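# Move two pipette tip boxes onto a pipetting robot deck

## Task

Fetch both pipette tip boxes from the supply shelves and place them in the two free slots on the deck of the pipetting robot, which stands on the shelved bench. Each box's lid must finish completely closed on it, and every other piece of labware on the deck must still sit properly in its slot. Never flip a box, and never let a box or a lid reach the floor; either one fails the job. The pedal bin and the stool may be moved. At the end, open the gripper and back away. The robot must not tip over or be left leaning, or the job fails.

## Robot and tools

Robot: a Hello Robot Stretch 4 with one arm. It has an omni-wheel base, a lift that slides up a mast, a telescoping arm reaching forward, a wrist with yaw, pitch and roll, and a two-finger gripper. It stands about 1.6 m tall; the base edge lies no more than 0.23 m from the base origin. Four cameras: head_camera (top of mast, looking forward and down; turn the base to look elsewhere), head_left_camera and head_right_camera (fisheyes either side, aimed more steeply down, showing base and arm), and wrist_camera (behind the fingers, looking along them, fingertips near the bottom of its image).

Frames: the base frame has its origin on the floor beneath the base centre, x ahead, y to the left, z up. hand_pose is reported in this frame and marks a point between the open fingertips (link pinch); with all wrist joints at 0 its axes line up with the base frame. Its printed position may be somewhat wrong. The odometry frame is the base frame as it was when the scene began; heading is positive toward the left, from -3.142 to 3.142, and counts wheel turns only, so slipping looks like motion.

execute_actions: argument "actions" is a list holding one action or none (empty = just report). One action may contain "base", "joints", or both, plus optional "pace" ("slow", "default", "fast", "max") and "contact_limits"; alternatively it holds only {"end_of_arm": "enable_torque"}, which re-powers any wrist or gripper motor that cut out. "base" holds exactly one relative move, measured from where the base last reported itself: translate_m (metres, forward +, -2 to 2), strafe_m (metres, left +, -2 to 2) or rotate_rad (radians, counter-clockwise +, -3.2 to 3.2). "joints" is one dictionary of absolute targets by name: lift_m 0 to 1.2 m; arm_m 0 to 0.55 m extension; wrist_yaw_rad -1.134 to 4.276 (0 ahead, + left, 3.14 stowed; beyond 3.4 the arm may block it); wrist_pitch_rad -1.117 to 4.259 (0 level, 1.57 pointing down); wrist_roll_rad -1.117 to 4.259 (0 fingers level, + turns clockwise seen from behind); gripper_m -0.038 to 0.141 m, the fingertip gap (negative means they press together). Completion tolerances are ±0.004 for lift, arm and gripper, ±0.02 for yaw and roll, ±0.05 for pitch. Joint targets past a limit are clipped and flagged; any other bad value or unknown key rejects the whole call with no motion. contact_limits takes only arm_m, 0 (gentlest) to 0.75 (firmest), default 0.5. Motions in one action begin together; none runs past 15 s. A part left out of an action may still be driving toward an earlier target. "cameras" picks images: omitted, null or ["all"] gives all four, [] gives none. If a result reports a stop, the remaining movement, wait and finished_scene calls in that same reply are skipped.

Speeds: base top speed is 0.1/0.3/0.4/0.6 m/s and turning 1/2/3/4 rad/s for the four paces; with the lift above 0.2 m these drop, to 0.3 m/s and 1 rad/s at full height. To unfold the wrist at the start, one action with lift_m 0.4 and wrist_yaw_rad 0 works.

wait: "seconds" 0 to 10; commands nothing and returns the same report as an empty action. zoom_image: "camera" plus "region" [x0, y0, x1, y1] in pixels of that camera's most recent full image, origin top-left, at most 504 by 504. read_manual: only returns URDF licence text. finished_scene: "scene" is the current scene number; it ends the scene permanently and tells whether the goal holds.

Results: lidar_m lists 12 distances (m) from the base origin, 30-degree sectors starting straight ahead and going counter-clockwise (4th left, 7th behind, 10th right); "-" means nothing seen or closer than 0.25 m. It senses from about 0.15 m up, misses glass, thin legs and much behind. wrist_depth_mm is a 7x7 grid of depths, 100 to 2000 mm, robot body included. turned_by_wheels vs turned_by_imu differing by over about 0.1 rad means a hit or slip; the heading error is roughly their difference. base_tilt in degrees (forward and right positive) carries a fixed offset up to about 1.5. base_status and joint_status: "done"; "off_target" (stopped short, may still push); "contact_stop_at_<key>" (met resistance, part may go slack: a slack lift can sag under load); "limit_stop_at_<name>", including tilt (leaning past 6 degrees freezes lift, arm and wheels) and own_body (self-collision guard, often with pitch below -0.2 and roll below -0.4 or above 4); "time_out"; "torque_fault" (a wrist motor overloaded and went limp until enable_torque). on_its_own describes things not commanded; "held at" there is the target held, not the position. motor_effort gives percent of maximum, positive toward larger joint values, peak in brackets, each with a small fixed bias and noise; wheel efforts positive mean turning right. A load in a level gripper shifts wrist_pitch_rad effort away from 0.

Gripping: command gripper_m smaller than the object's width; deeper squeezes pull it toward the wrist by up to a third of the shortfall. Reading and "done" do not prove a hold; a firm grasp shows as a clear gripper_m effort change at commands of 0 or above. Fingertips jammed on a surface below free up by raising the lift.

Avoid: dropping, flipping or flooring a box or lid; hard collisions and strong pushes; carrying over 1 kg with arm_m above 0.2 while driving or turning (tipping risk, worse at fast paces); sustained pushing with the gripper high; more than about 2 kg in a level gripper. Something may occasionally nudge loose objects. Finish with the gripper open and the robot backed away and upright.

Each tool is called after "Emit:" in YAML: its name, and indented under it one key for each argument.

## Session

Emit:
execute_actions:
  actions: []

Scene clock: 0.00 s.
base_odometry: x=+0.000 y=+0.000 heading=+0.000 (m, m, rad; odometry frame)
turned_by_wheels: +0.000 (rad since the last result)
turned_by_imu: +0.000 (rad since the last result)
base_tilt: forward=+0.8 right=+0.2 (deg)
lidar_m: 2.14 1.32 1.33 1.66 1.91 1.91 1.43 1.32 1.32 2.23 1.56 1.57
base_status: not commanded
joint_positions: lift_m=+0.241 arm_m=+0.000 wrist_yaw_rad=+3.116 wrist_pitch_rad=+0.018 wrist_roll_rad=+0.018 gripper_m=+0.057
joint_status: not commanded
motor_effort: lift_m=+19 arm_m=+0 wrist_yaw_rad=+1 wrist_pitch_rad=-6 wrist_roll_rad=+1 gripper_m=-4 wheel_0=+1 wheel_1=+0 wheel_2=+1 (%)
hand_pose: x=-0.1151 y=+0.0946 z=+0.4142 quat_wxyz=(+0.013, -0.009, +0.009, +1.000) (m; base frame)
wrist_depth_mm: - 145 246 - - - 1661 / - 114 144 - - - 1661 / - 116 143 - - - 1661 / 116 138 183 - - - 1576 / 223 1756 - - - - 1618 / 715 1430 213 1921 211 1756 1618 / 574 1060 1008 152 1078 1160 1229
pictures: head_camera, head_left_camera, head_right_camera, wrist_camera
Images, in order (width x height): head_camera 420x560, head_left_camera 420x672, head_right_camera 420x672, wrist_camera 616x392.

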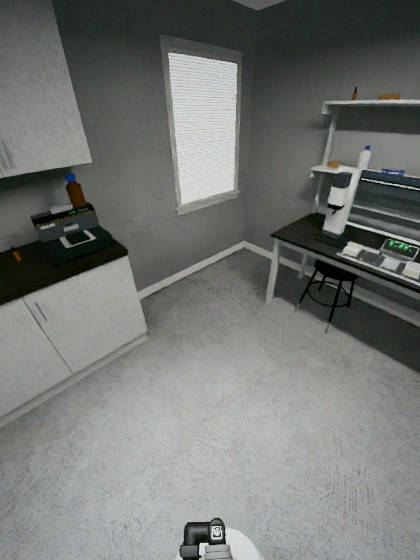

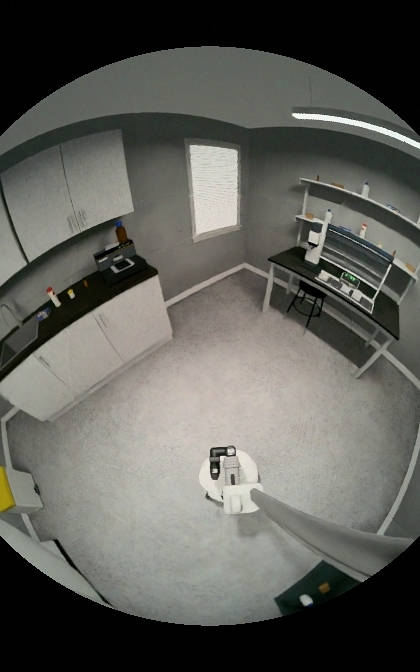

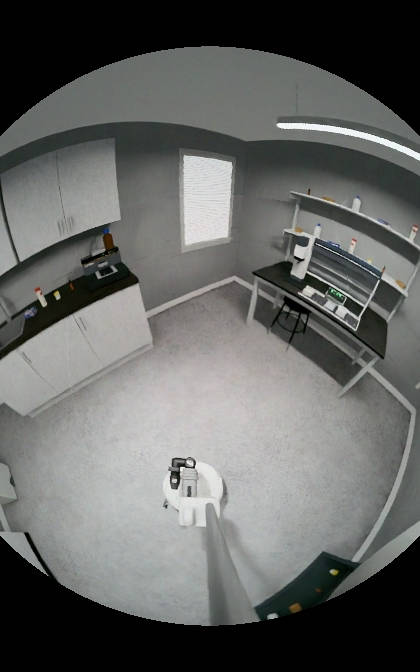

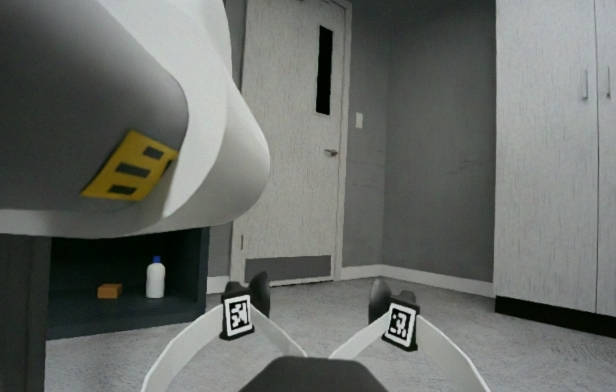

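Emit:
execute_actions:
  actions:
    - {"base":{"rotate_rad":-0.8},"joints":{"lift_m":0.4,"wrist_yaw_rad":0}}
  cameras: ["head_camera","wrist_camera"]

Emit:
zoom_image:
  camera: "head_camera"
  region: [60, 130, 360, 330]

Scene clock: 3.17 s.
base_odometry: x=+0.000 y=+0.000 heading=-0.800 (m, m, rad; odometry frame)
turned_by_wheels: -0.800 (rad since the last result)
turned_by_imu: -0.808 (rad since the last result)
base_tilt: forward=+0.6 right=+0.2 (deg)
lidar_m: 1.57 1.68 1.35 1.31 1.41 2.00 1.91 2.37 1.38 1.31 1.89 1.59
base_status: done
joint_positions: lift_m=+0.400 arm_m=+0.000 wrist_yaw_rad=+0.000 wrist_pitch_rad=+0.018 wrist_roll_rad=+0.018 gripper_m=+0.057
joint_status: all done
motor_effort: lift_m=+24(26) arm_m=+0(0) wrist_yaw_rad=+0(10) wrist_pitch_rad=-6(5) wrist_roll_rad=+1(2) gripper_m=-2(4) wheel_0=+1(8) wheel_1=+0(6) wheel_2=+1(11) (%)
hand_pose: x=+0.4595 y=-0.0873 z=+0.5727 quat_wxyz=(+1.000, +0.009, +0.009, +0.000) (m; base frame)
wrist_depth_mm: - - - - - - - / - - 1661 1983 - - - / - - - - - - - / - 1863 1464 1618 1863 - - / - - - - - - 1983 / 1863 1983 213 - 211 - 1921 / 1366 1397 1366 152 1336 1499 1576
pictures: head_camera, wrist_camera
camera_calibration (this result's frames):
wrist_camera: T_world_to_cam=[[0.0340438, -0.998536, 0.0420277, -0.117601], [0.0369447, -0.0407659, -0.998485, 0.620927], [0.998737, 0.035545, 0.0355028, -0.249583], [0, 0, 0, 1]] pos_world=[0.230332, -0.0832453, 0.63379]
Images, in order (width x height): head_camera 420x560, wrist_camera 616x392.

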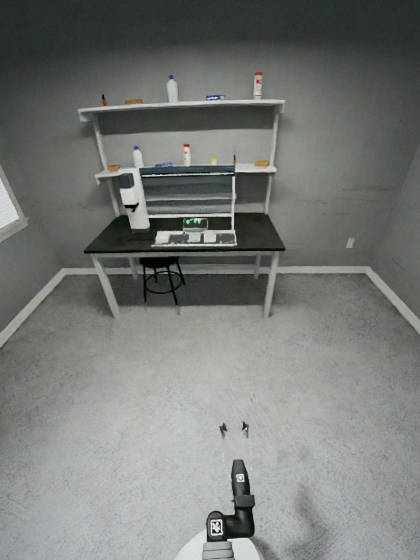

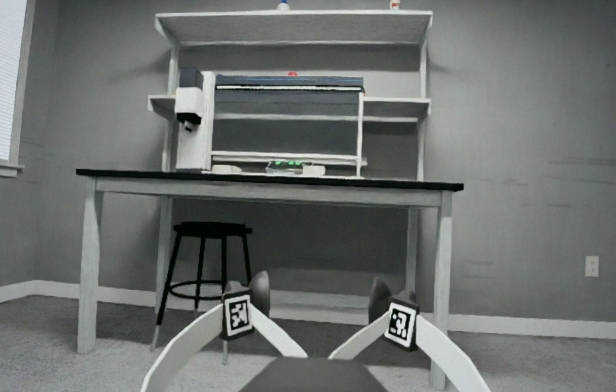

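Region (60, 130, 360, 330) of head_camera's 420x560 image, scaled by 1.680, with more detail than that image has.

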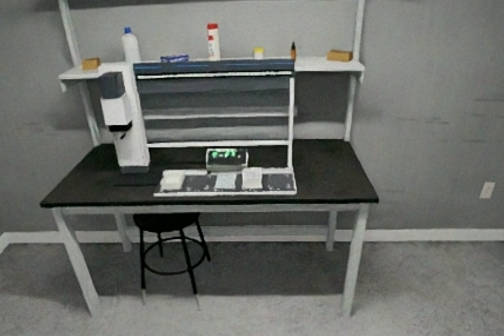

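Emit:
execute_actions:
  actions:
    - {"base":{"rotate_rad":-1.57}}
  cameras: ["head_camera","wrist_camera"]

Scene clock: 5.77 s.
base_odometry: x=+0.000 y=+0.000 heading=-2.370 (m, m, rad; odometry frame)
turned_by_wheels: -1.570 (rad since the last result)
turned_by_imu: -1.586 (rad since the last result)
base_tilt: forward=+0.6 right=+0.2 (deg)
lidar_m: 1.31 1.89 1.57 1.56 1.68 1.37 1.32 1.42 2.01 1.91 2.06 1.34
base_status: done
joint_positions: lift_m=+0.400 arm_m=+0.000 wrist_yaw_rad=+0.000 wrist_pitch_rad=+0.018 wrist_roll_rad=+0.018 gripper_m=+0.057
joint_status: not commanded
motor_effort: lift_m=+22(24) arm_m=+0(0) wrist_yaw_rad=+1(0) wrist_pitch_rad=-5(5) wrist_roll_rad=+2(2) gripper_m=-3(3) wheel_0=+1(7) wheel_1=+1(11) wheel_2=+1(11) (%)
hand_pose: x=+0.4595 y=-0.0875 z=+0.5728 quat_wxyz=(+1.000, +0.009, +0.009, +0.000) (m; base frame)
wrist_depth_mm: 1661 1618 1661 1537 1499 1336 1397 / 1708 1708 1618 1537 1499 1308 1430 / 1661 1708 1576 1499 1430 1255 1464 / 1708 1576 1576 1499 1499 1366 1430 / 1661 1618 1618 1499 1499 1118 1430 / 1618 1618 212 1537 211 1281 1430 / 1397 1397 1229 153 1229 1118 1464
pictures: head_camera, wrist_camera
camera_calibration (this result's frames):
wrist_camera: T_world_to_cam=[[0.0336076, -0.998551, 0.0420291, -0.117534], [0.0369555, -0.0407825, -0.998484, 0.621062], [0.998752, 0.0351098, 0.0355314, -0.249613], [0, 0, 0, 1]] pos_world=[0.2303, -0.0832711, 0.63393]
Images, in order (width x height): head_camera 420x560, wrist_camera 616x392.

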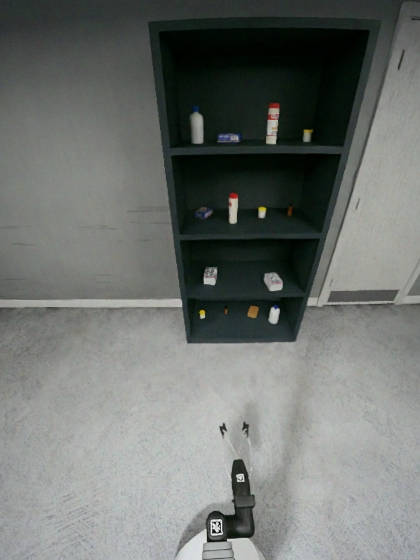

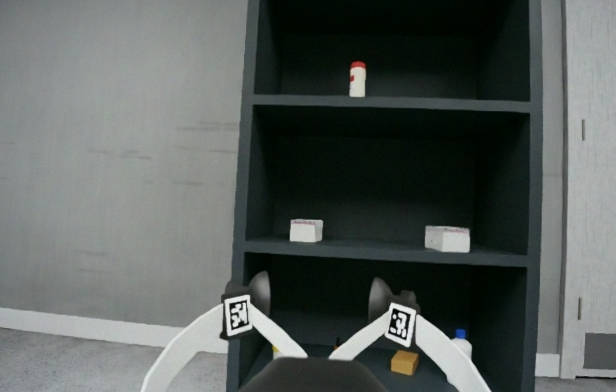

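Emit:
execute_actions:
  actions:
    - {"base":{"translate_m":0.65},"joints":{"lift_m":0.55,"wrist_pitch_rad":0.4,"gripper_m":0.14}}
  cameras: ["head_camera","wrist_camera"]

Emit:
zoom_image:
  camera: "head_camera"
  region: [120, 250, 420, 450]

Scene clock: 10.03 s.
base_odometry: x=-0.466 y=-0.453 heading=-2.370 (m, m, rad; odometry frame)
turned_by_wheels: +0.000 (rad since the last result)
turned_by_imu: +0.000 (rad since the last result)
base_tilt: forward=+0.6 right=+0.1 (deg)
lidar_m: 0.64 1.22 1.72 1.53 1.65 2.04 1.99 2.15 2.02 1.94 0.93 0.68
base_status: done
joint_positions: lift_m=+0.550 arm_m=+0.000 wrist_yaw_rad=+0.000 wrist_pitch_rad=+0.402 wrist_roll_rad=+0.018 gripper_m=+0.140
joint_status: all done
motor_effort: lift_m=+24(25) arm_m=+0(0) wrist_yaw_rad=+1(0) wrist_pitch_rad=-4(6) wrist_roll_rad=+1(1) gripper_m=+0(1) wheel_0=+1(7) wheel_1=+1(9) wheel_2=-2(10) (%)
hand_pose: x=+0.4366 y=-0.0874 z=+0.6150 quat_wxyz=(+0.980, +0.009, +0.200, -0.002) (m; base frame)
wrist_depth_mm: 878 445 676 809 788 768 750 / 931 469 699 854 820 798 788 / 976 512 732 878 866 842 831 / 1025 530 615 585 683 699 564 / 1118 1060 508 492 496 473 477 / 1138 1060 216 1025 991 216 904 / 946 917 820 150 878 854 732
pictures: head_camera, wrist_camera
camera_calibration (this result's frames):
wrist_camera: T_world_to_cam=[[0.0470942, -0.998543, 0.0263285, -0.114713], [-0.339819, -0.0408014, -0.939605, 0.792336], [0.939311, 0.035303, -0.341246, 0.0294648], [0, 0, 0, 1]] pos_world=[0.246977, -0.0832582, 0.757558]
Images, in order (width x height): head_camera 420x560, wrist_camera 616x392.

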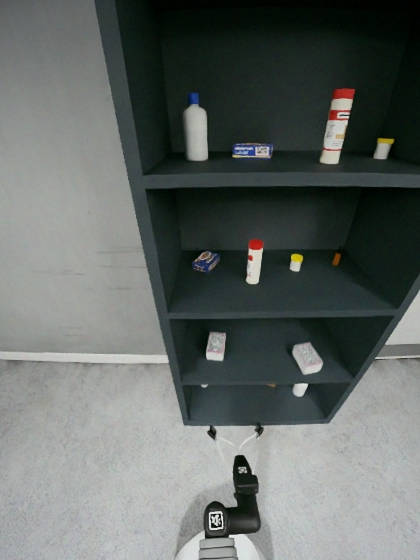

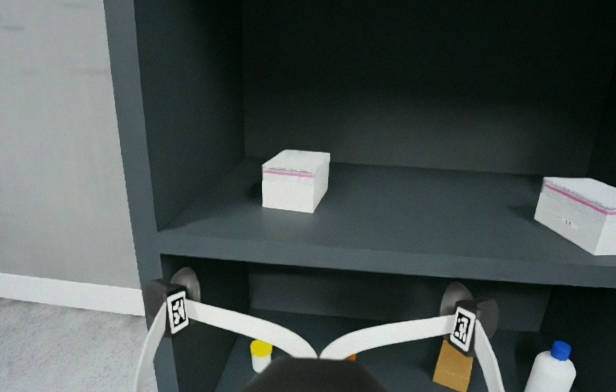

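Region (120, 250, 420, 450) of head_camera's 420x560 image, scaled by 1.680, with more detail than that image has.

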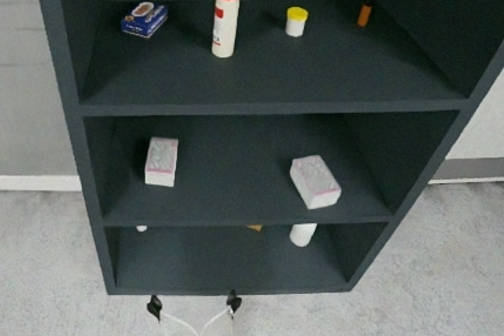

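Emit:
execute_actions:
  actions:
    - {"base":{"strafe_m":0.10},"joints":{"lift_m":0.51,"wrist_yaw_rad":-0.2,"arm_m":0.3}}
  cameras: ["head_camera","wrist_camera"]

Scene clock: 15.43 s.
base_odometry: x=-0.396 y=-0.525 heading=-2.370 (m, m, rad; odometry frame)
turned_by_wheels: +0.000 (rad since the last result)
turned_by_imu: +0.001 (rad since the last result)
base_tilt: forward=+0.6 right=+0.1 (deg)
lidar_m: 0.67 1.18 1.74 1.45 1.52 2.20 1.98 2.15 2.13 2.08 0.92 0.68
base_status: done
joint_positions: lift_m=+0.510 arm_m=+0.299 wrist_yaw_rad=-0.200 wrist_pitch_rad=+0.402 wrist_roll_rad=+0.018 gripper_m=+0.140
joint_status: all done
motor_effort: lift_m=+14(21) arm_m=+6(5) wrist_yaw_rad=+0(0) wrist_pitch_rad=-4(5) wrist_roll_rad=+2(2) gripper_m=-1(1) wheel_0=-2(13) wheel_1=+1(10) wheel_2=+0(1) (%)
hand_pose: x=+0.7128 y=-0.1384 z=+0.5758 quat_wxyz=(+0.975, +0.029, +0.198, -0.100) (m; base frame)
wrist_depth_mm: 226 370 539 564 564 585 580 / 230 373 569 591 603 615 627 / 229 370 603 615 627 640 654 / 230 375 525 349 559 569 574 / 230 340 349 309 382 389 394 / 229 264 215 289 290 217 294 / 218 227 232 150 234 230 246
pictures: head_camera, wrist_camera
camera_calibration (this result's frames):
wrist_camera: T_world_to_cam=[[-0.152144, -0.988008, 0.0263264, -0.03413], [-0.341192, 0.0275042, -0.939591, 0.85769], [0.927599, -0.151936, -0.341285, -0.25913], [0, 0, 0, 1]] pos_world=[0.527813, -0.0966819, 0.718339]
Images, in order (width x height): head_camera 420x560, wrist_camera 616x392.

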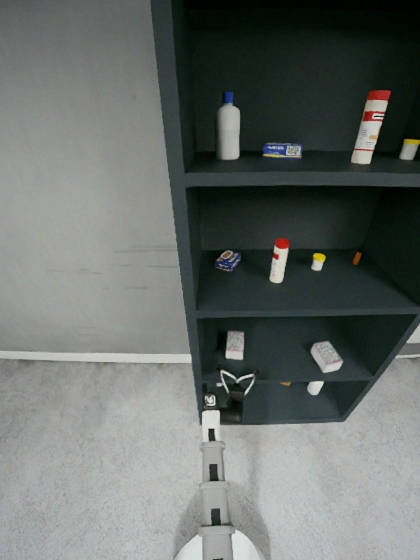

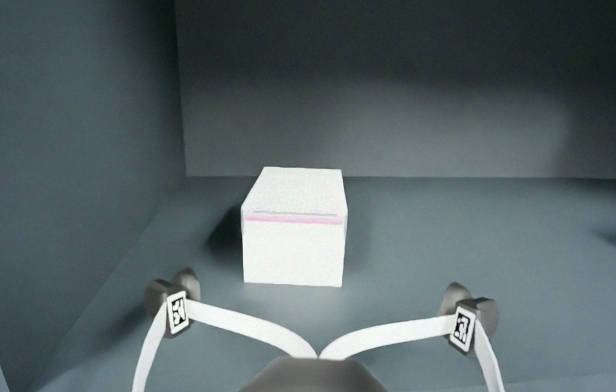

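Emit:
execute_actions:
  actions:
    - {"joints":{"lift_m":0.492,"arm_m":0.436},"contact_limits":{"arm_m":0.2},"pace":"slow"}
  cameras: ["head_camera","wrist_camera"]

Scene clock: 20.23 s.
base_odometry: x=-0.396 y=-0.525 heading=-2.370 (m, m, rad; odometry frame)
turned_by_wheels: +0.000 (rad since the last result)
turned_by_imu: +0.001 (rad since the last result)
base_tilt: forward=+0.7 right=+0.2 (deg)
lidar_m: 0.66 1.22 1.73 1.46 1.48 2.22 1.98 2.14 2.13 2.06 0.90 0.69
base_status: not commanded
joint_positions: lift_m=+0.492 arm_m=+0.435 wrist_yaw_rad=-0.200 wrist_pitch_rad=+0.402 wrist_roll_rad=+0.018 gripper_m=+0.140
joint_status: all done
motor_effort: lift_m=+14(13) arm_m=+6(7) wrist_yaw_rad=+2(1) wrist_pitch_rad=-6(5) wrist_roll_rad=+2(1) gripper_m=+1(0) wheel_0=-2(2) wheel_1=+1(1) wheel_2=+0(0) (%)
contact_limits: arm_m 0.2
hand_pose: x=+0.8486 y=-0.1385 z=+0.5578 quat_wxyz=(+0.975, +0.029, +0.198, -0.100) (m; base frame)
wrist_depth_mm: 216 347 424 433 442 452 462 / 216 351 442 459 462 473 480 / 218 349 473 484 488 504 517 / 218 353 477 484 496 504 521 / 219 309 332 204 306 345 349 / 216 237 191 178 178 213 265 / 199 204 200 149 189 208 216
pictures: head_camera, wrist_camera
camera_calibration (this result's frames):
wrist_camera: T_world_to_cam=[[-0.152564, -0.987943, 0.0263189, -0.0127166], [-0.341329, 0.0276806, -0.939536, 0.887216], [0.92748, -0.152323, -0.341437, -0.391181], [0, 0, 0, 1]] pos_world=[0.663705, -0.0967076, 0.700343]
Images, in order (width x height): head_camera 420x560, wrist_camera 616x392.

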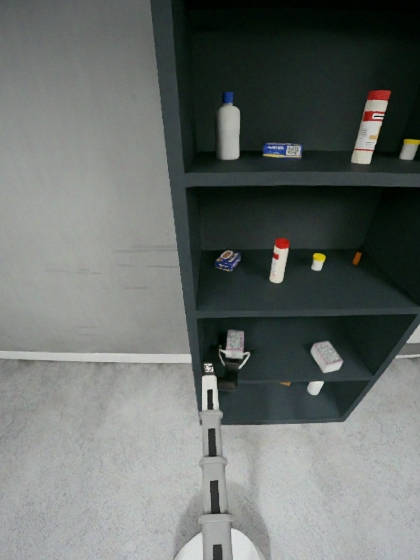

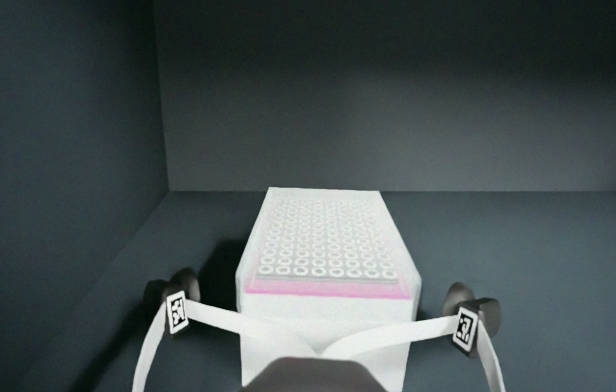

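Emit:
execute_actions:
  actions:
    - {"joints":{"arm_m":0.415},"pace":"slow"}
  cameras: []

Emit:
execute_actions:
  actions:
    - {"joints":{"gripper_m":0.04}}
  cameras: ["wrist_camera"]

Scene clock: 24.00 s.
base_odometry: x=-0.396 y=-0.525 heading=-2.370 (m, m, rad; odometry frame)
turned_by_wheels: +0.000 (rad since the last result)
turned_by_imu: +0.001 (rad since the last result)
base_tilt: forward=+0.7 right=+0.2 (deg)
lidar_m: 0.65 1.20 1.72 1.43 1.50 2.20 1.98 2.14 2.13 2.06 0.90 0.68
base_status: not commanded
joint_positions: lift_m=+0.492 arm_m=+0.416 wrist_yaw_rad=-0.200 wrist_pitch_rad=+0.402 wrist_roll_rad=+0.018 gripper_m=+0.140
joint_status: all done
motor_effort: lift_m=+14(14) arm_m=-5(5) wrist_yaw_rad=+2(2) wrist_pitch_rad=-6(6) wrist_roll_rad=+1(1) gripper_m=+0(2) wheel_0=-2(2) wheel_1=+1(1) wheel_2=-1(1) (%)
hand_pose: x=+0.8297 y=-0.1385 z=+0.5578 quat_wxyz=(+0.975, +0.029, +0.198, -0.100) (m; base frame)
wrist_depth_mm: 216 349 439 452 459 469 480 / 218 351 462 477 480 492 504 / 220 353 484 496 512 521 521 / 220 353 473 294 496 504 521 / 220 312 332 204 307 347 351 / 218 237 195 196 196 216 265 / 198 204 207 150 206 208 216
pictures: none
No camera images: the call's "cameras" was empty. Leave "cameras" out to get every camera's image.

Scene clock: 26.00 s.
base_odometry: x=-0.396 y=-0.525 heading=-2.370 (m, m, rad; odometry frame)
turned_by_wheels: +0.000 (rad since the last result)
turned_by_imu: +0.000 (rad since the last result)
base_tilt: forward=+0.7 right=+0.1 (deg)
lidar_m: 0.66 1.21 1.74 1.45 1.52 2.21 1.97 2.16 2.13 2.07 0.90 0.69
base_status: not commanded
joint_positions: lift_m=+0.492 arm_m=+0.416 wrist_yaw_rad=-0.200 wrist_pitch_rad=+0.403 wrist_roll_rad=+0.018 gripper_m=+0.040
joint_status: all done
motor_effort: lift_m=+14(14) arm_m=-6(6) wrist_yaw_rad=+1(0) wrist_pitch_rad=-8(9) wrist_roll_rad=+2(2) gripper_m=-15(15) wheel_0=-2(2) wheel_1=+1(1) wheel_2=+0(0) (%)
hand_pose: x=+0.8296 y=-0.1384 z=+0.5574 quat_wxyz=(+0.975, +0.029, +0.198, -0.100) (m; base frame)
wrist_depth_mm: 216 349 439 452 459 462 480 / 218 353 462 473 480 492 500 / 220 353 488 500 512 521 530 / 220 355 469 286 492 504 512 / 219 304 330 193 303 345 347 / 217 250 183 182 183 263 263 / 198 200 198 189 190 187 216
pictures: wrist_camera
camera_calibration (this result's frames):
wrist_camera: T_world_to_cam=[[-0.152145, -0.988009, 0.0262616, -0.0158109], [-0.342467, 0.0277749, -0.939119, 0.881137], [0.927129, -0.151876, -0.342586, -0.372656], [0, 0, 0, 1]] pos_world=[0.644855, -0.0966921, 0.700241]
Images, in order (width x height): wrist_camera 616x392.

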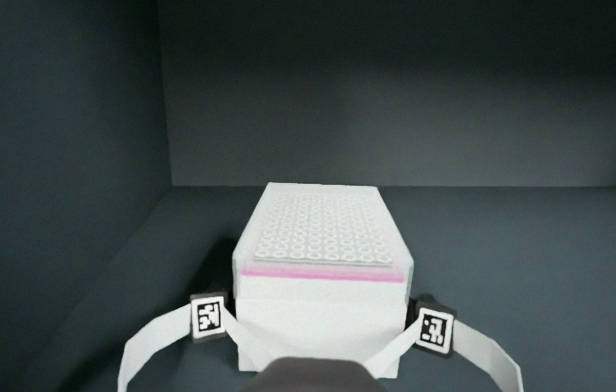

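Emit:
execute_actions:
  actions:
    - {"joints":{"lift_m":0.53},"pace":"slow"}
  cameras: ["wrist_camera"]

Scene clock: 27.67 s.
base_odometry: x=-0.396 y=-0.525 heading=-2.370 (m, m, rad; odometry frame)
turned_by_wheels: +0.000 (rad since the last result)
turned_by_imu: +0.000 (rad since the last result)
base_tilt: forward=+0.7 right=+0.1 (deg)
lidar_m: 0.65 1.19 1.73 1.44 1.50 2.21 1.98 2.13 2.14 2.08 0.90 0.68
base_status: not commanded
joint_positions: lift_m=+0.530 arm_m=+0.416 wrist_yaw_rad=-0.200 wrist_pitch_rad=+0.403 wrist_roll_rad=+0.018 gripper_m=+0.040
joint_status: all done
motor_effort: lift_m=+25(25) arm_m=-6(6) wrist_yaw_rad=+0(1) wrist_pitch_rad=-10(10) wrist_roll_rad=+1(2) gripper_m=-15(13) wheel_0=-2(2) wheel_1=+1(1) wheel_2=-1(0) (%)
hand_pose: x=+0.8296 y=-0.1384 z=+0.5945 quat_wxyz=(+0.975, +0.029, +0.199, -0.100) (m; base frame)
wrist_depth_mm: 216 349 442 449 459 469 480 / 218 351 462 477 480 492 508 / 220 353 492 500 508 525 530 / 220 357 504 286 530 544 564 / 219 353 402 193 370 421 424 / 218 296 183 182 182 322 324 / 216 244 244 189 190 211 270
pictures: wrist_camera
camera_calibration (this result's frames):
wrist_camera: T_world_to_cam=[[-0.152139, -0.98801, 0.026251, -0.0167809], [-0.342671, 0.0278165, -0.939043, 0.916029], [0.927054, -0.151861, -0.342795, -0.359757], [0, 0, 0, 1]] pos_world=[0.644858, -0.0966935, 0.737309]
Images, in order (width x height): wrist_camera 616x392.

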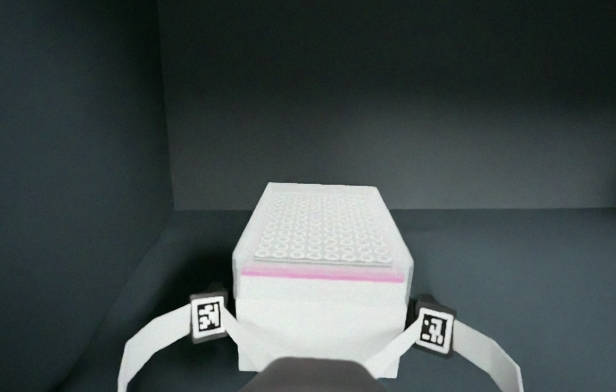

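Emit:
execute_actions:
  actions:
    - {"base":{"translate_m":-0.57},"joints":{"arm_m":0.05}}
  cameras: []

Emit:
execute_actions:
  actions:
    - {"base":{"rotate_rad":1.57},"joints":{"wrist_yaw_rad":0,"lift_m":0.85},"pace":"slow"}
  cameras: []

Emit:
execute_actions:
  actions:
    - {"base":{"translate_m":0.85}}
  cameras: ["head_camera","wrist_camera"]

Scene clock: 33.33 s.
base_odometry: x=+0.013 y=-0.128 heading=-2.370 (m, m, rad; odometry frame)
turned_by_wheels: +0.000 (rad since the last result)
turned_by_imu: +0.002 (rad since the last result)
base_tilt: forward=+0.7 right=+0.1 (deg)
lidar_m: 0.55 1.82 1.50 1.45 1.54 1.44 1.41 1.49 2.15 2.04 2.30 0.53
base_status: done
joint_positions: lift_m=+0.530 arm_m=+0.051 wrist_yaw_rad=-0.200 wrist_pitch_rad=+0.404 wrist_roll_rad=+0.018 gripper_m=+0.040
joint_status: all done
motor_effort: lift_m=+24(25) arm_m=-5(6) wrist_yaw_rad=+1(1) wrist_pitch_rad=-10(10) wrist_roll_rad=+1(1) gripper_m=-16(14) wheel_0=-1(7) wheel_1=-1(6) wheel_2=+0(8) (%)
hand_pose: x=+0.4645 y=-0.1384 z=+0.5945 quat_wxyz=(+0.975, +0.029, +0.199, -0.100) (m; base frame)
wrist_depth_mm: 1255 1255 1255 1308 1336 1098 1430 / 1281 1336 1308 1366 1464 1160 1430 / 1366 1366 1078 1255 1098 1118 1537 / 1499 1430 1430 287 1499 1336 1661 / 1430 1464 1255 193 1229 1336 1618 / 1098 1118 183 182 182 1182 1182 / 917 904 891 189 189 544 976
pictures: none
No camera images: the call's "cameras" was empty. Leave "cameras" out to get every camera's image.

Scene clock: 36.50 s.
base_odometry: x=+0.013 y=-0.128 heading=-0.800 (m, m, rad; odometry frame)
turned_by_wheels: +1.569 (rad since the last result)
turned_by_imu: +1.587 (rad since the last result)
base_tilt: forward=+0.6 right=+0.2 (deg)
lidar_m: 1.47 1.54 1.43 1.40 1.51 2.12 2.01 2.25 1.28 1.23 1.82 1.49
base_status: done
joint_positions: lift_m=+0.850 arm_m=+0.051 wrist_yaw_rad=+0.000 wrist_pitch_rad=+0.404 wrist_roll_rad=+0.018 gripper_m=+0.040
joint_status: all done
motor_effort: lift_m=+25(27) arm_m=-5(5) wrist_yaw_rad=+1(5) wrist_pitch_rad=-9(10) wrist_roll_rad=+1(3) gripper_m=-16(16) wheel_0=-2(11) wheel_1=-3(8) wheel_2=-4(11) (%)
hand_pose: x=+0.4872 y=-0.0874 z=+0.9144 quat_wxyz=(+0.980, +0.009, +0.200, -0.002) (m; base frame)
wrist_depth_mm: 1983 1397 1366 1430 1708 1708 1708 / - 1863 1863 1921 1863 1708 1756 / - 1397 1430 1430 1618 1921 1808 / - - 1708 287 1229 1921 1863 / 1921 - 1921 193 1281 - - / 1499 1618 184 182 182 1661 1708 / 1308 1308 1281 188 190 732 1366
pictures: none
No camera images: the call's "cameras" was empty. Leave "cameras" out to get every camera's image.

Scene clock: 40.80 s.
base_odometry: x=+0.605 y=-0.737 heading=-0.800 (m, m, rad; odometry frame)
turned_by_wheels: +0.000 (rad since the last result)
turned_by_imu: +0.000 (rad since the last result)
base_tilt: forward=+0.6 right=+0.1 (deg)
lidar_m: 0.54 0.66 0.98 1.45 1.42 2.11 2.87 1.76 1.50 1.75 1.88 0.63
base_status: done
joint_positions: lift_m=+0.850 arm_m=+0.051 wrist_yaw_rad=+0.000 wrist_pitch_rad=+0.404 wrist_roll_rad=+0.018 gripper_m=+0.040
joint_status: not commanded
motor_effort: lift_m=+24(25) arm_m=-5(5) wrist_yaw_rad=+1(2) wrist_pitch_rad=-9(10) wrist_roll_rad=+1(1) gripper_m=-15(16) wheel_0=+1(4) wheel_1=+2(6) wheel_2=+1(15) (%)
hand_pose: x=+0.4872 y=-0.0874 z=+0.9145 quat_wxyz=(+0.980, +0.009, +0.200, -0.002) (m; base frame)
wrist_depth_mm: 1098 1118 1060 1042 1008 960 960 / 1160 1118 1098 1060 1042 1008 991 / 1138 1182 1138 1118 1098 1042 1060 / 741 723 661 287 891 917 1078 / 539 559 508 193 554 627 676 / 459 452 183 183 183 466 477 / 683 991 854 188 189 277 389
pictures: head_camera, wrist_camera
camera_calibration (this result's frames):
wrist_camera: T_world_to_cam=[[0.0471653, -0.998542, 0.0262449, -0.124935], [-0.34144, -0.040808, -0.939017, 1.09122], [0.93872, 0.035328, -0.342867, 0.0858734], [0, 0, 0, 1]] pos_world=[0.297867, -0.0832563, 1.0574]
Images, in order (width x height): head_camera 420x560, wrist_camera 616x392.

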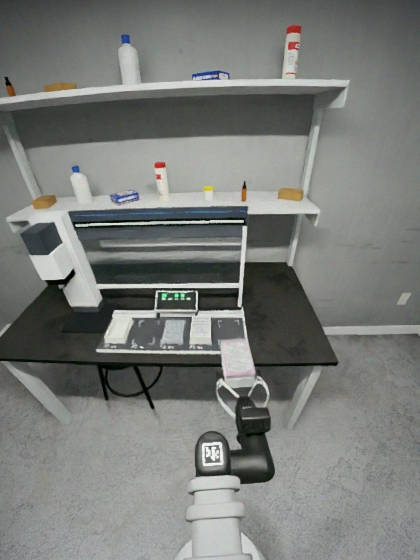

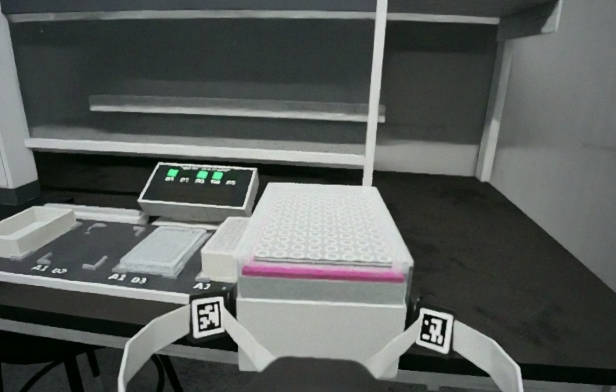

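Emit:
zoom_image:
  camera: "head_camera"
  region: [90, 280, 290, 400]

Emit:
zoom_image:
  camera: "wrist_camera"
  region: [0, 150, 280, 310]

Region (90, 280, 290, 400) of head_camera's 420x560 image, scaled by 2.520, with more detail than that image has; it fills the top 302 rows of this view, and the rest is white.

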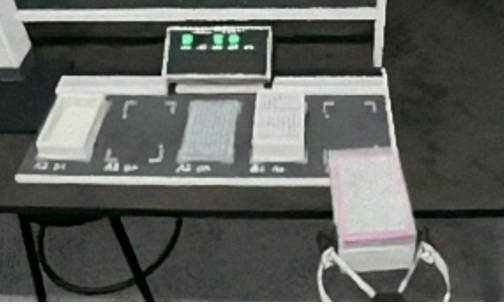

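Region (0, 150, 280, 310) of wrist_camera's 616x392 image, scaled by 1.800; it fills the top 288 rows of this view, and the rest is white.

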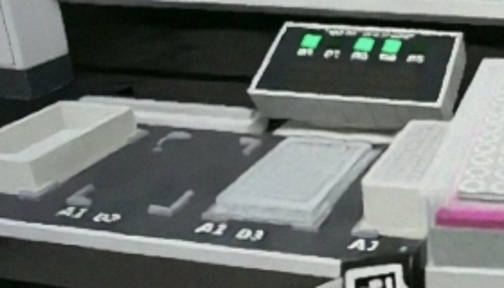

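Emit:
execute_actions:
  actions:
    - {"base":{"rotate_rad":-0.07},"pace":"slow"}
  cameras: []

Emit:
execute_actions:
  actions:
    - {"base":{"strafe_m":0.05},"joints":{"lift_m":0.78},"pace":"slow"}
  cameras: ["head_camera","wrist_camera"]

Emit:
zoom_image:
  camera: "head_camera"
  region: [150, 280, 310, 400]

Scene clock: 44.77 s.
base_odometry: x=+0.605 y=-0.738 heading=-0.869 (m, m, rad; odometry frame)
turned_by_wheels: -0.069 (rad since the last result)
turned_by_imu: -0.069 (rad since the last result)
base_tilt: forward=+0.7 right=+0.1 (deg)
lidar_m: 0.57 0.64 0.89 1.72 1.43 1.93 2.91 1.87 1.50 1.76 1.86 0.65
base_status: done
joint_positions: lift_m=+0.850 arm_m=+0.051 wrist_yaw_rad=+0.000 wrist_pitch_rad=+0.404 wrist_roll_rad=+0.018 gripper_m=+0.040
joint_status: not commanded
motor_effort: lift_m=+24(24) arm_m=-5(6) wrist_yaw_rad=+1(1) wrist_pitch_rad=-10(10) wrist_roll_rad=+2(1) gripper_m=-16(17) wheel_0=+2(1) wheel_1=+3(8) wheel_2=+5(7) (%)
hand_pose: x=+0.4872 y=-0.0874 z=+0.9145 quat_wxyz=(+0.980, +0.009, +0.200, -0.002) (m; base frame)
wrist_depth_mm: 1060 1060 1042 1025 991 976 1008 / 1098 1078 1078 1078 1078 1060 1042 / 1160 1138 1118 1138 1118 1118 1098 / 809 661 691 286 891 1118 1138 / 549 564 492 192 549 621 1229 / 442 445 183 182 183 469 473 / 676 480 473 188 189 287 407
pictures: none
No camera images: the call's "cameras" was empty. Leave "cameras" out to get every camera's image.

Scene clock: 46.37 s.
base_odometry: x=+0.643 y=-0.705 heading=-0.869 (m, m, rad; odometry frame)
turned_by_wheels: +0.000 (rad since the last result)
turned_by_imu: +0.001 (rad since the last result)
base_tilt: forward=+0.7 right=+0.1 (deg)
lidar_m: 0.55 0.62 0.88 1.66 1.37 1.89 2.89 1.94 1.55 1.81 1.90 0.64
base_status: done
joint_positions: lift_m=+0.780 arm_m=+0.051 wrist_yaw_rad=+0.000 wrist_pitch_rad=+0.404 wrist_roll_rad=+0.018 gripper_m=+0.040
joint_status: all done
motor_effort: lift_m=+14(23) arm_m=-5(6) wrist_yaw_rad=+1(1) wrist_pitch_rad=-9(9) wrist_roll_rad=+2(3) gripper_m=-16(15) wheel_0=-2(8) wheel_1=+5(6) wheel_2=+0(2) (%)
hand_pose: x=+0.4872 y=-0.0874 z=+0.8453 quat_wxyz=(+0.980, +0.009, +0.200, -0.002) (m; base frame)
wrist_depth_mm: 1078 1060 1042 1025 1025 1008 976 / 1118 1078 1098 1060 1078 1025 1042 / 1078 668 654 1008 1098 1078 1118 / 559 591 535 287 668 699 1138 / 439 433 430 193 418 473 477 / 462 445 183 183 183 384 402 / 1182 1160 1205 189 190 715 1255
pictures: head_camera, wrist_camera
camera_calibration (this result's frames):
wrist_camera: T_world_to_cam=[[0.0471118, -0.998545, 0.0262455, -0.123108], [-0.341429, -0.0407898, -0.939022, 1.02624], [0.938726, 0.0352781, -0.342854, 0.0621309], [0, 0, 0, 1]] pos_world=[0.297863, -0.0832603, 0.988192]
Images, in order (width x height): head_camera 420x560, wrist_camera 616x392.

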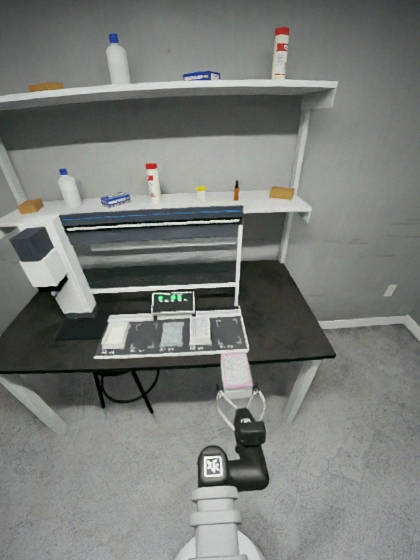

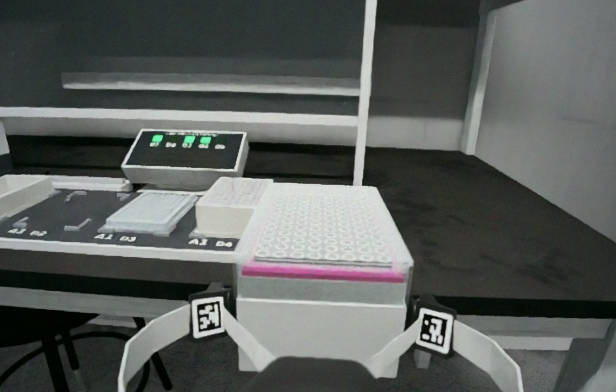

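Region (150, 280, 310, 400) of head_camera's 420x560 image, scaled by 3.150, with more detail than that image has; it fills the top 378 rows of this view, and the rest is white.

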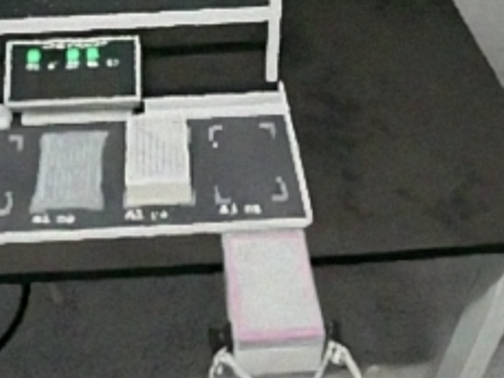

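Emit:
execute_actions:
  actions:
    - {"joints":{"lift_m":0.765,"arm_m":0.265},"pace":"slow"}

Emit:
zoom_image:
  camera: "head_camera"
  region: [170, 290, 290, 380]

Scene clock: 50.87 s.
base_odometry: x=+0.643 y=-0.705 heading=-0.869 (m, m, rad; odometry frame)
turned_by_wheels: +0.000 (rad since the last result)
turned_by_imu: +0.001 (rad since the last result)
base_tilt: forward=+0.7 right=+0.1 (deg)
lidar_m: 0.62 0.64 0.90 1.64 1.38 1.88 2.91 1.97 1.54 1.82 1.89 0.65
base_status: not commanded
joint_positions: lift_m=+0.765 arm_m=+0.264 wrist_yaw_rad=+0.000 wrist_pitch_rad=+0.404 wrist_roll_rad=+0.018 gripper_m=+0.040
joint_status: all done
motor_effort: lift_m=+14(15) arm_m=+6(5) wrist_yaw_rad=+1(1) wrist_pitch_rad=-10(9) wrist_roll_rad=+1(2) gripper_m=-16(16) wheel_0=-2(2) wheel_1=+4(4) wheel_2=+0(0) (%)
hand_pose: x=+0.7002 y=-0.0874 z=+0.8303 quat_wxyz=(+0.980, +0.009, +0.200, -0.002) (m; base frame)
wrist_depth_mm: 866 854 831 854 831 820 798 / 878 878 878 891 854 842 854 / 759 455 917 931 891 854 891 / 424 415 512 285 627 634 917 / 379 351 312 193 389 436 445 / 293 254 183 183 183 334 336 / 244 241 238 189 190 216 274
pictures: head_camera, head_left_camera, head_right_camera, wrist_camera
camera_calibration (this result's frames):
wrist_camera: T_world_to_cam=[[0.0470901, -0.998546, 0.0262455, -0.13274], [-0.341432, -0.0407825, -0.939021, 1.08488], [0.938726, 0.0352576, -0.342856, -0.142967], [0, 0, 0, 1]] pos_world=[0.51087, -0.083262, 0.973192]
Images, in order (width x height): head_camera 420x560, head_left_camera 420x672, head_right_camera 420x672, wrist_camera 616x392.

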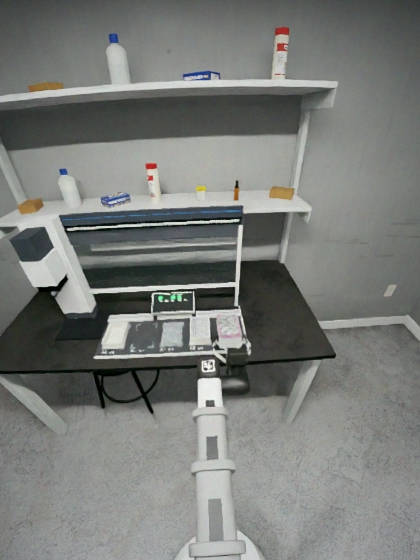

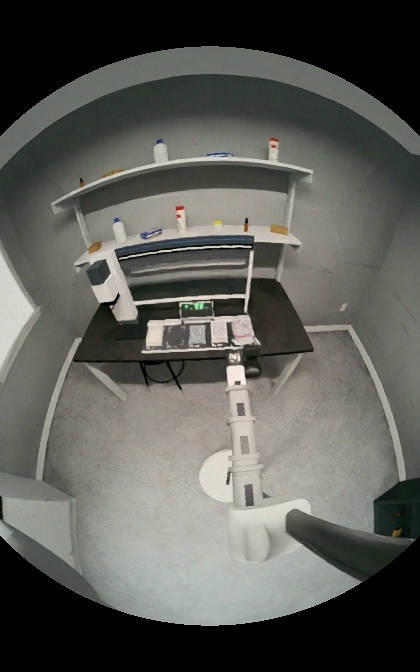

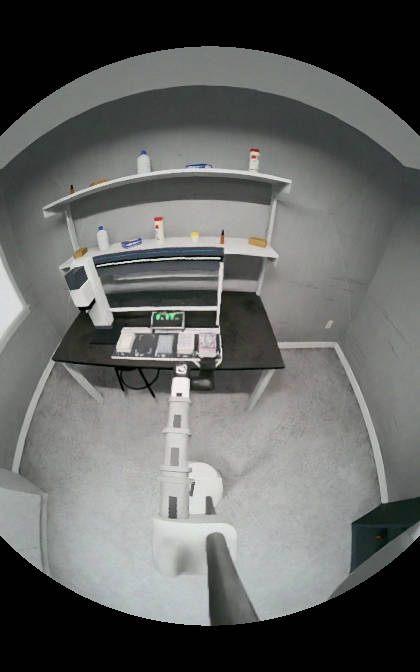

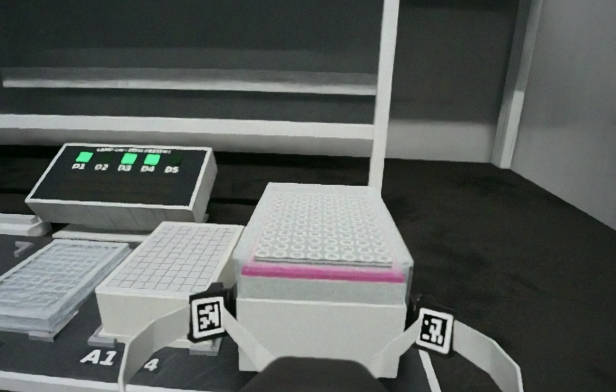

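Region (170, 290, 290, 380) of head_camera's 420x560 image, scaled by 4.200, with more detail than that image has; it fills the top 378 rows of this view, and the rest is white.

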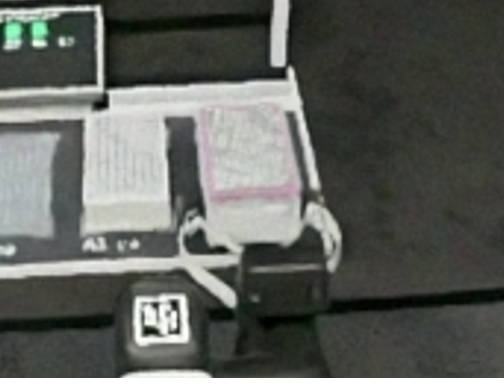

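Emit:
execute_actions:
  actions:
    - {"base":{"strafe_m":-0.008},"joints":{"lift_m":0.748,"arm_m":0.322},"pace":"slow"}

Emit:
zoom_image:
  camera: "head_camera"
  region: [170, 290, 290, 380]

Scene clock: 56.23 s.
base_odometry: x=+0.637 y=-0.710 heading=-0.869 (m, m, rad; odometry frame)
turned_by_wheels: +0.000 (rad since the last result)
turned_by_imu: +0.001 (rad since the last result)
base_tilt: forward=+0.7 right=+0.0 (deg)
lidar_m: 0.60 0.65 0.87 1.64 1.37 1.87 2.93 1.91 1.54 1.80 1.88 0.65
base_status: done
joint_positions: lift_m=+0.748 arm_m=+0.321 wrist_yaw_rad=+0.000 wrist_pitch_rad=+0.404 wrist_roll_rad=+0.018 gripper_m=+0.040
joint_status: all done
motor_effort: lift_m=+14(15) arm_m=+6(5) wrist_yaw_rad=+1(1) wrist_pitch_rad=-9(10) wrist_roll_rad=+2(2) gripper_m=-15(15) wheel_0=+1(4) wheel_1=-3(5) wheel_2=+0(0) (%)
hand_pose: x=+0.7572 y=-0.0874 z=+0.8133 quat_wxyz=(+0.980, +0.009, +0.200, -0.002) (m; base frame)
wrist_depth_mm: 809 809 809 778 768 759 759 / 854 854 831 809 809 809 788 / 397 397 831 768 842 831 842 / 353 351 508 287 530 591 597 / 347 272 291 193 355 402 404 / 215 209 183 183 182 307 307 / 198 193 217 189 189 205 257
pictures: head_camera, head_left_camera, head_right_camera, wrist_camera
camera_calibration (this result's frames):
wrist_camera: T_world_to_cam=[[0.0470544, -0.998547, 0.0262455, -0.13496], [-0.341436, -0.0407703, -0.93902, 1.08838], [0.938727, 0.0352239, -0.342858, -0.2023], [0, 0, 0, 1]] pos_world=[0.567866, -0.0832647, 0.956192]
Images, in order (width x height): head_camera 420x560, head_left_camera 420x672, head_right_camera 420x672, wrist_camera 616x392.

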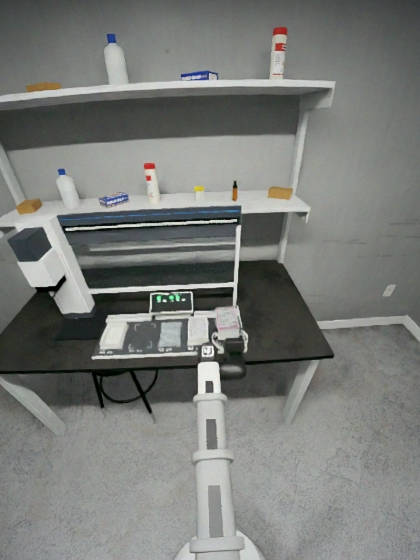

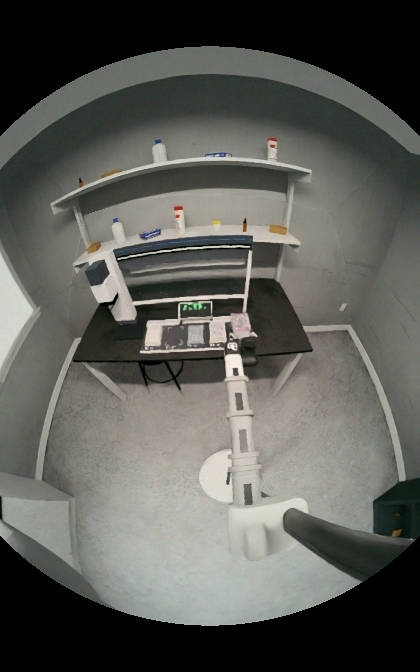

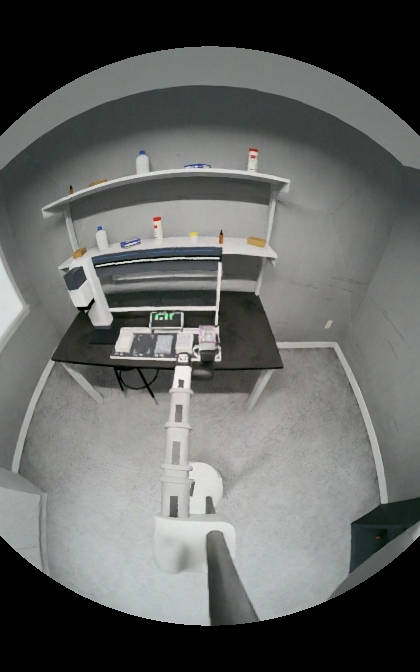

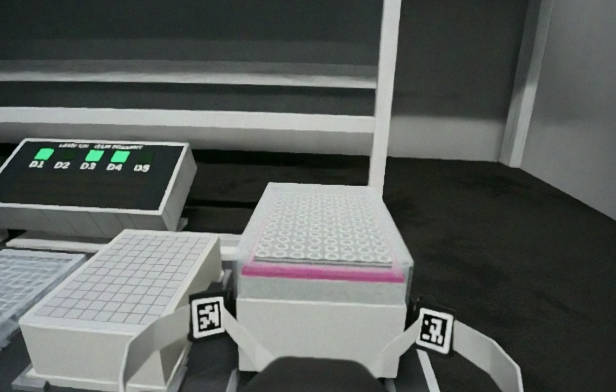

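Region (170, 290, 290, 380) of head_camera's 420x560 image, scaled by 4.200, with more detail than that image has; it fills the top 378 rows of this view, and the rest is white.

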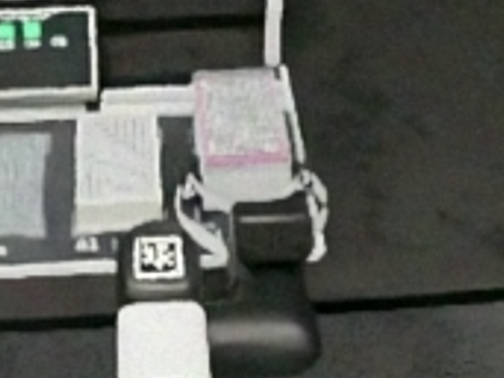

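Emit:
zoom_image:
  camera: "wrist_camera"
  region: [120, 250, 480, 392]

Region (120, 250, 480, 392) of wrist_camera's 616x392 image, scaled by 1.400; it fills the top 199 rows of this view, and the rest is white.

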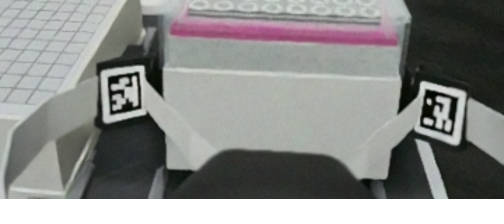

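Emit:
execute_actions:
  actions:
    - {"base":{"strafe_m":0.002},"joints":{"lift_m":0.738},"pace":"slow"}
  cameras: ["wrist_camera"]

Emit:
zoom_image:
  camera: "wrist_camera"
  region: [120, 250, 480, 392]

Scene clock: 58.67 s.
base_odometry: x=+0.638 y=-0.709 heading=-0.869 (m, m, rad; odometry frame)
turned_by_wheels: +0.000 (rad since the last result)
turned_by_imu: +0.000 (rad since the last result)
base_tilt: forward=+0.7 right=+0.1 (deg)
lidar_m: 0.60 0.65 0.90 1.67 1.36 1.88 2.92 1.94 1.54 1.80 1.92 0.64
base_status: done
joint_positions: lift_m=+0.738 arm_m=+0.321 wrist_yaw_rad=+0.000 wrist_pitch_rad=+0.404 wrist_roll_rad=+0.018 gripper_m=+0.040
joint_status: all done
motor_effort: lift_m=+14(14) arm_m=+6(6) wrist_yaw_rad=+1(0) wrist_pitch_rad=-11(8) wrist_roll_rad=+1(2) gripper_m=-15(14) wheel_0=-2(3) wheel_1=+1(4) wheel_2=+0(1) (%)
hand_pose: x=+0.7572 y=-0.0874 z=+0.8033 quat_wxyz=(+0.980, +0.009, +0.200, -0.002) (m; base frame)
wrist_depth_mm: 798 809 788 778 768 778 750 / 759 741 750 732 809 798 778 / 392 394 798 798 854 820 842 / 345 349 517 286 500 559 559 / 327 251 272 193 336 382 384 / 190 193 183 183 182 291 291 / 196 193 204 187 189 198 243
pictures: wrist_camera
camera_calibration (this result's frames):
wrist_camera: T_world_to_cam=[[0.0470881, -0.998546, 0.0262455, -0.134714], [-0.341434, -0.0407818, -0.93902, 1.07899], [0.938725, 0.0352556, -0.342858, -0.20573], [0, 0, 0, 1]] pos_world=[0.567872, -0.0832622, 0.946192]
Images, in order (width x height): wrist_camera 616x392.

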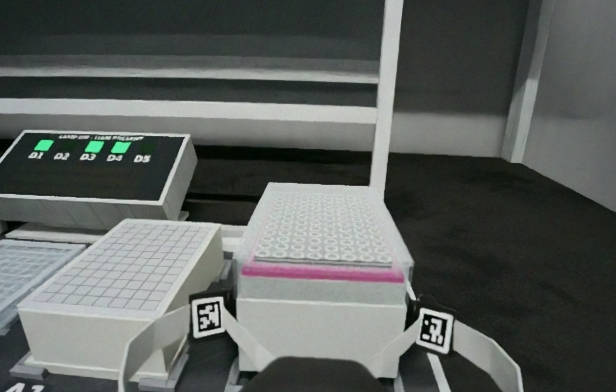

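Region (120, 250, 480, 392) of wrist_camera's 616x392 image, scaled by 1.400; it fills the top 199 rows of this view, and the rest is white.

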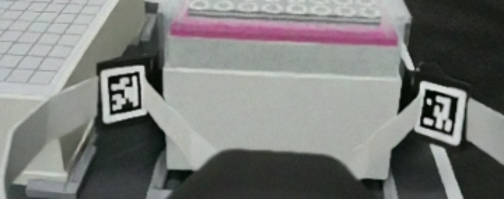

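Emit:
execute_actions:
  actions:
    - {"base":{"strafe_m":0.002},"pace":"slow"}
  cameras: []

Emit:
execute_actions:
  actions:
    - {"joints":{"lift_m":0.729},"pace":"slow"}
  cameras: ["wrist_camera"]

Scene clock: 60.70 s.
base_odometry: x=+0.640 y=-0.708 heading=-0.869 (m, m, rad; odometry frame)
turned_by_wheels: +0.000 (rad since the last result)
turned_by_imu: +0.000 (rad since the last result)
base_tilt: forward=+0.6 right=+0.2 (deg)
lidar_m: 0.60 0.64 0.89 1.68 1.38 1.90 2.91 1.96 1.55 1.78 1.91 0.64
base_status: done
joint_positions: lift_m=+0.738 arm_m=+0.321 wrist_yaw_rad=+0.000 wrist_pitch_rad=+0.404 wrist_roll_rad=+0.018 gripper_m=+0.040
joint_status: not commanded
motor_effort: lift_m=+14(14) arm_m=+6(6) wrist_yaw_rad=+1(1) wrist_pitch_rad=-11(10) wrist_roll_rad=+1(1) gripper_m=-15(15) wheel_0=-1(6) wheel_1=+1(3) wheel_2=+0(3) (%)
hand_pose: x=+0.7572 y=-0.0874 z=+0.8033 quat_wxyz=(+0.980, +0.009, +0.200, -0.002) (m; base frame)
wrist_depth_mm: 798 798 798 778 768 778 750 / 759 741 732 741 798 798 788 / 394 389 788 798 842 820 842 / 349 351 480 285 500 549 569 / 325 252 270 193 315 379 382 / 195 193 184 182 182 289 291 / 196 194 204 187 190 191 243
pictures: none
No camera images: the call's "cameras" was empty. Leave "cameras" out to get every camera's image.

Scene clock: 61.40 s.
base_odometry: x=+0.640 y=-0.708 heading=-0.869 (m, m, rad; odometry frame)
turned_by_wheels: +0.000 (rad since the last result)
turned_by_imu: +0.000 (rad since the last result)
base_tilt: forward=+0.7 right=+0.1 (deg)
lidar_m: 0.60 0.66 0.89 1.64 1.38 1.90 2.91 1.92 1.54 1.81 1.90 0.63
base_status: not commanded
joint_positions: lift_m=+0.729 arm_m=+0.321 wrist_yaw_rad=+0.000 wrist_pitch_rad=+0.401 wrist_roll_rad=+0.018 gripper_m=+0.040
joint_status: all done
motor_effort: lift_m=+14(14) arm_m=+6(6) wrist_yaw_rad=+2(2) wrist_pitch_rad=-4(9) wrist_roll_rad=+1(2) gripper_m=-16(15) wheel_0=-1(1) wheel_1=+2(2) wheel_2=+0(0) (%)
hand_pose: x=+0.7574 y=-0.0875 z=+0.7949 quat_wxyz=(+0.980, +0.009, +0.199, -0.002) (m; base frame)
wrist_depth_mm: 809 809 778 768 759 768 750 / 759 741 741 732 820 820 798 / 387 382 866 854 854 831 831 / 353 343 496 268 480 539 549 / 312 236 263 193 301 368 373 / 188 186 184 181 182 277 279 / 193 190 196 188 187 203 231
pictures: wrist_camera
camera_calibration (this result's frames):
wrist_camera: T_world_to_cam=[[0.0465911, -0.998567, 0.0263471, -0.134327], [-0.339409, -0.0406316, -0.939761, 1.07025], [0.939484, 0.034842, -0.340816, -0.211035], [0, 0, 0, 1]] pos_world=[0.567775, -0.0832956, 0.937396]
Images, in order (width x height): wrist_camera 616x392.

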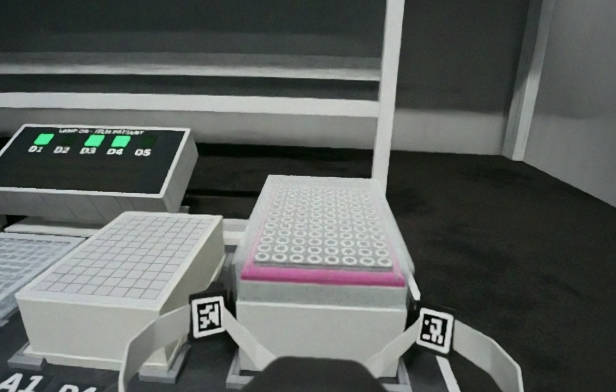

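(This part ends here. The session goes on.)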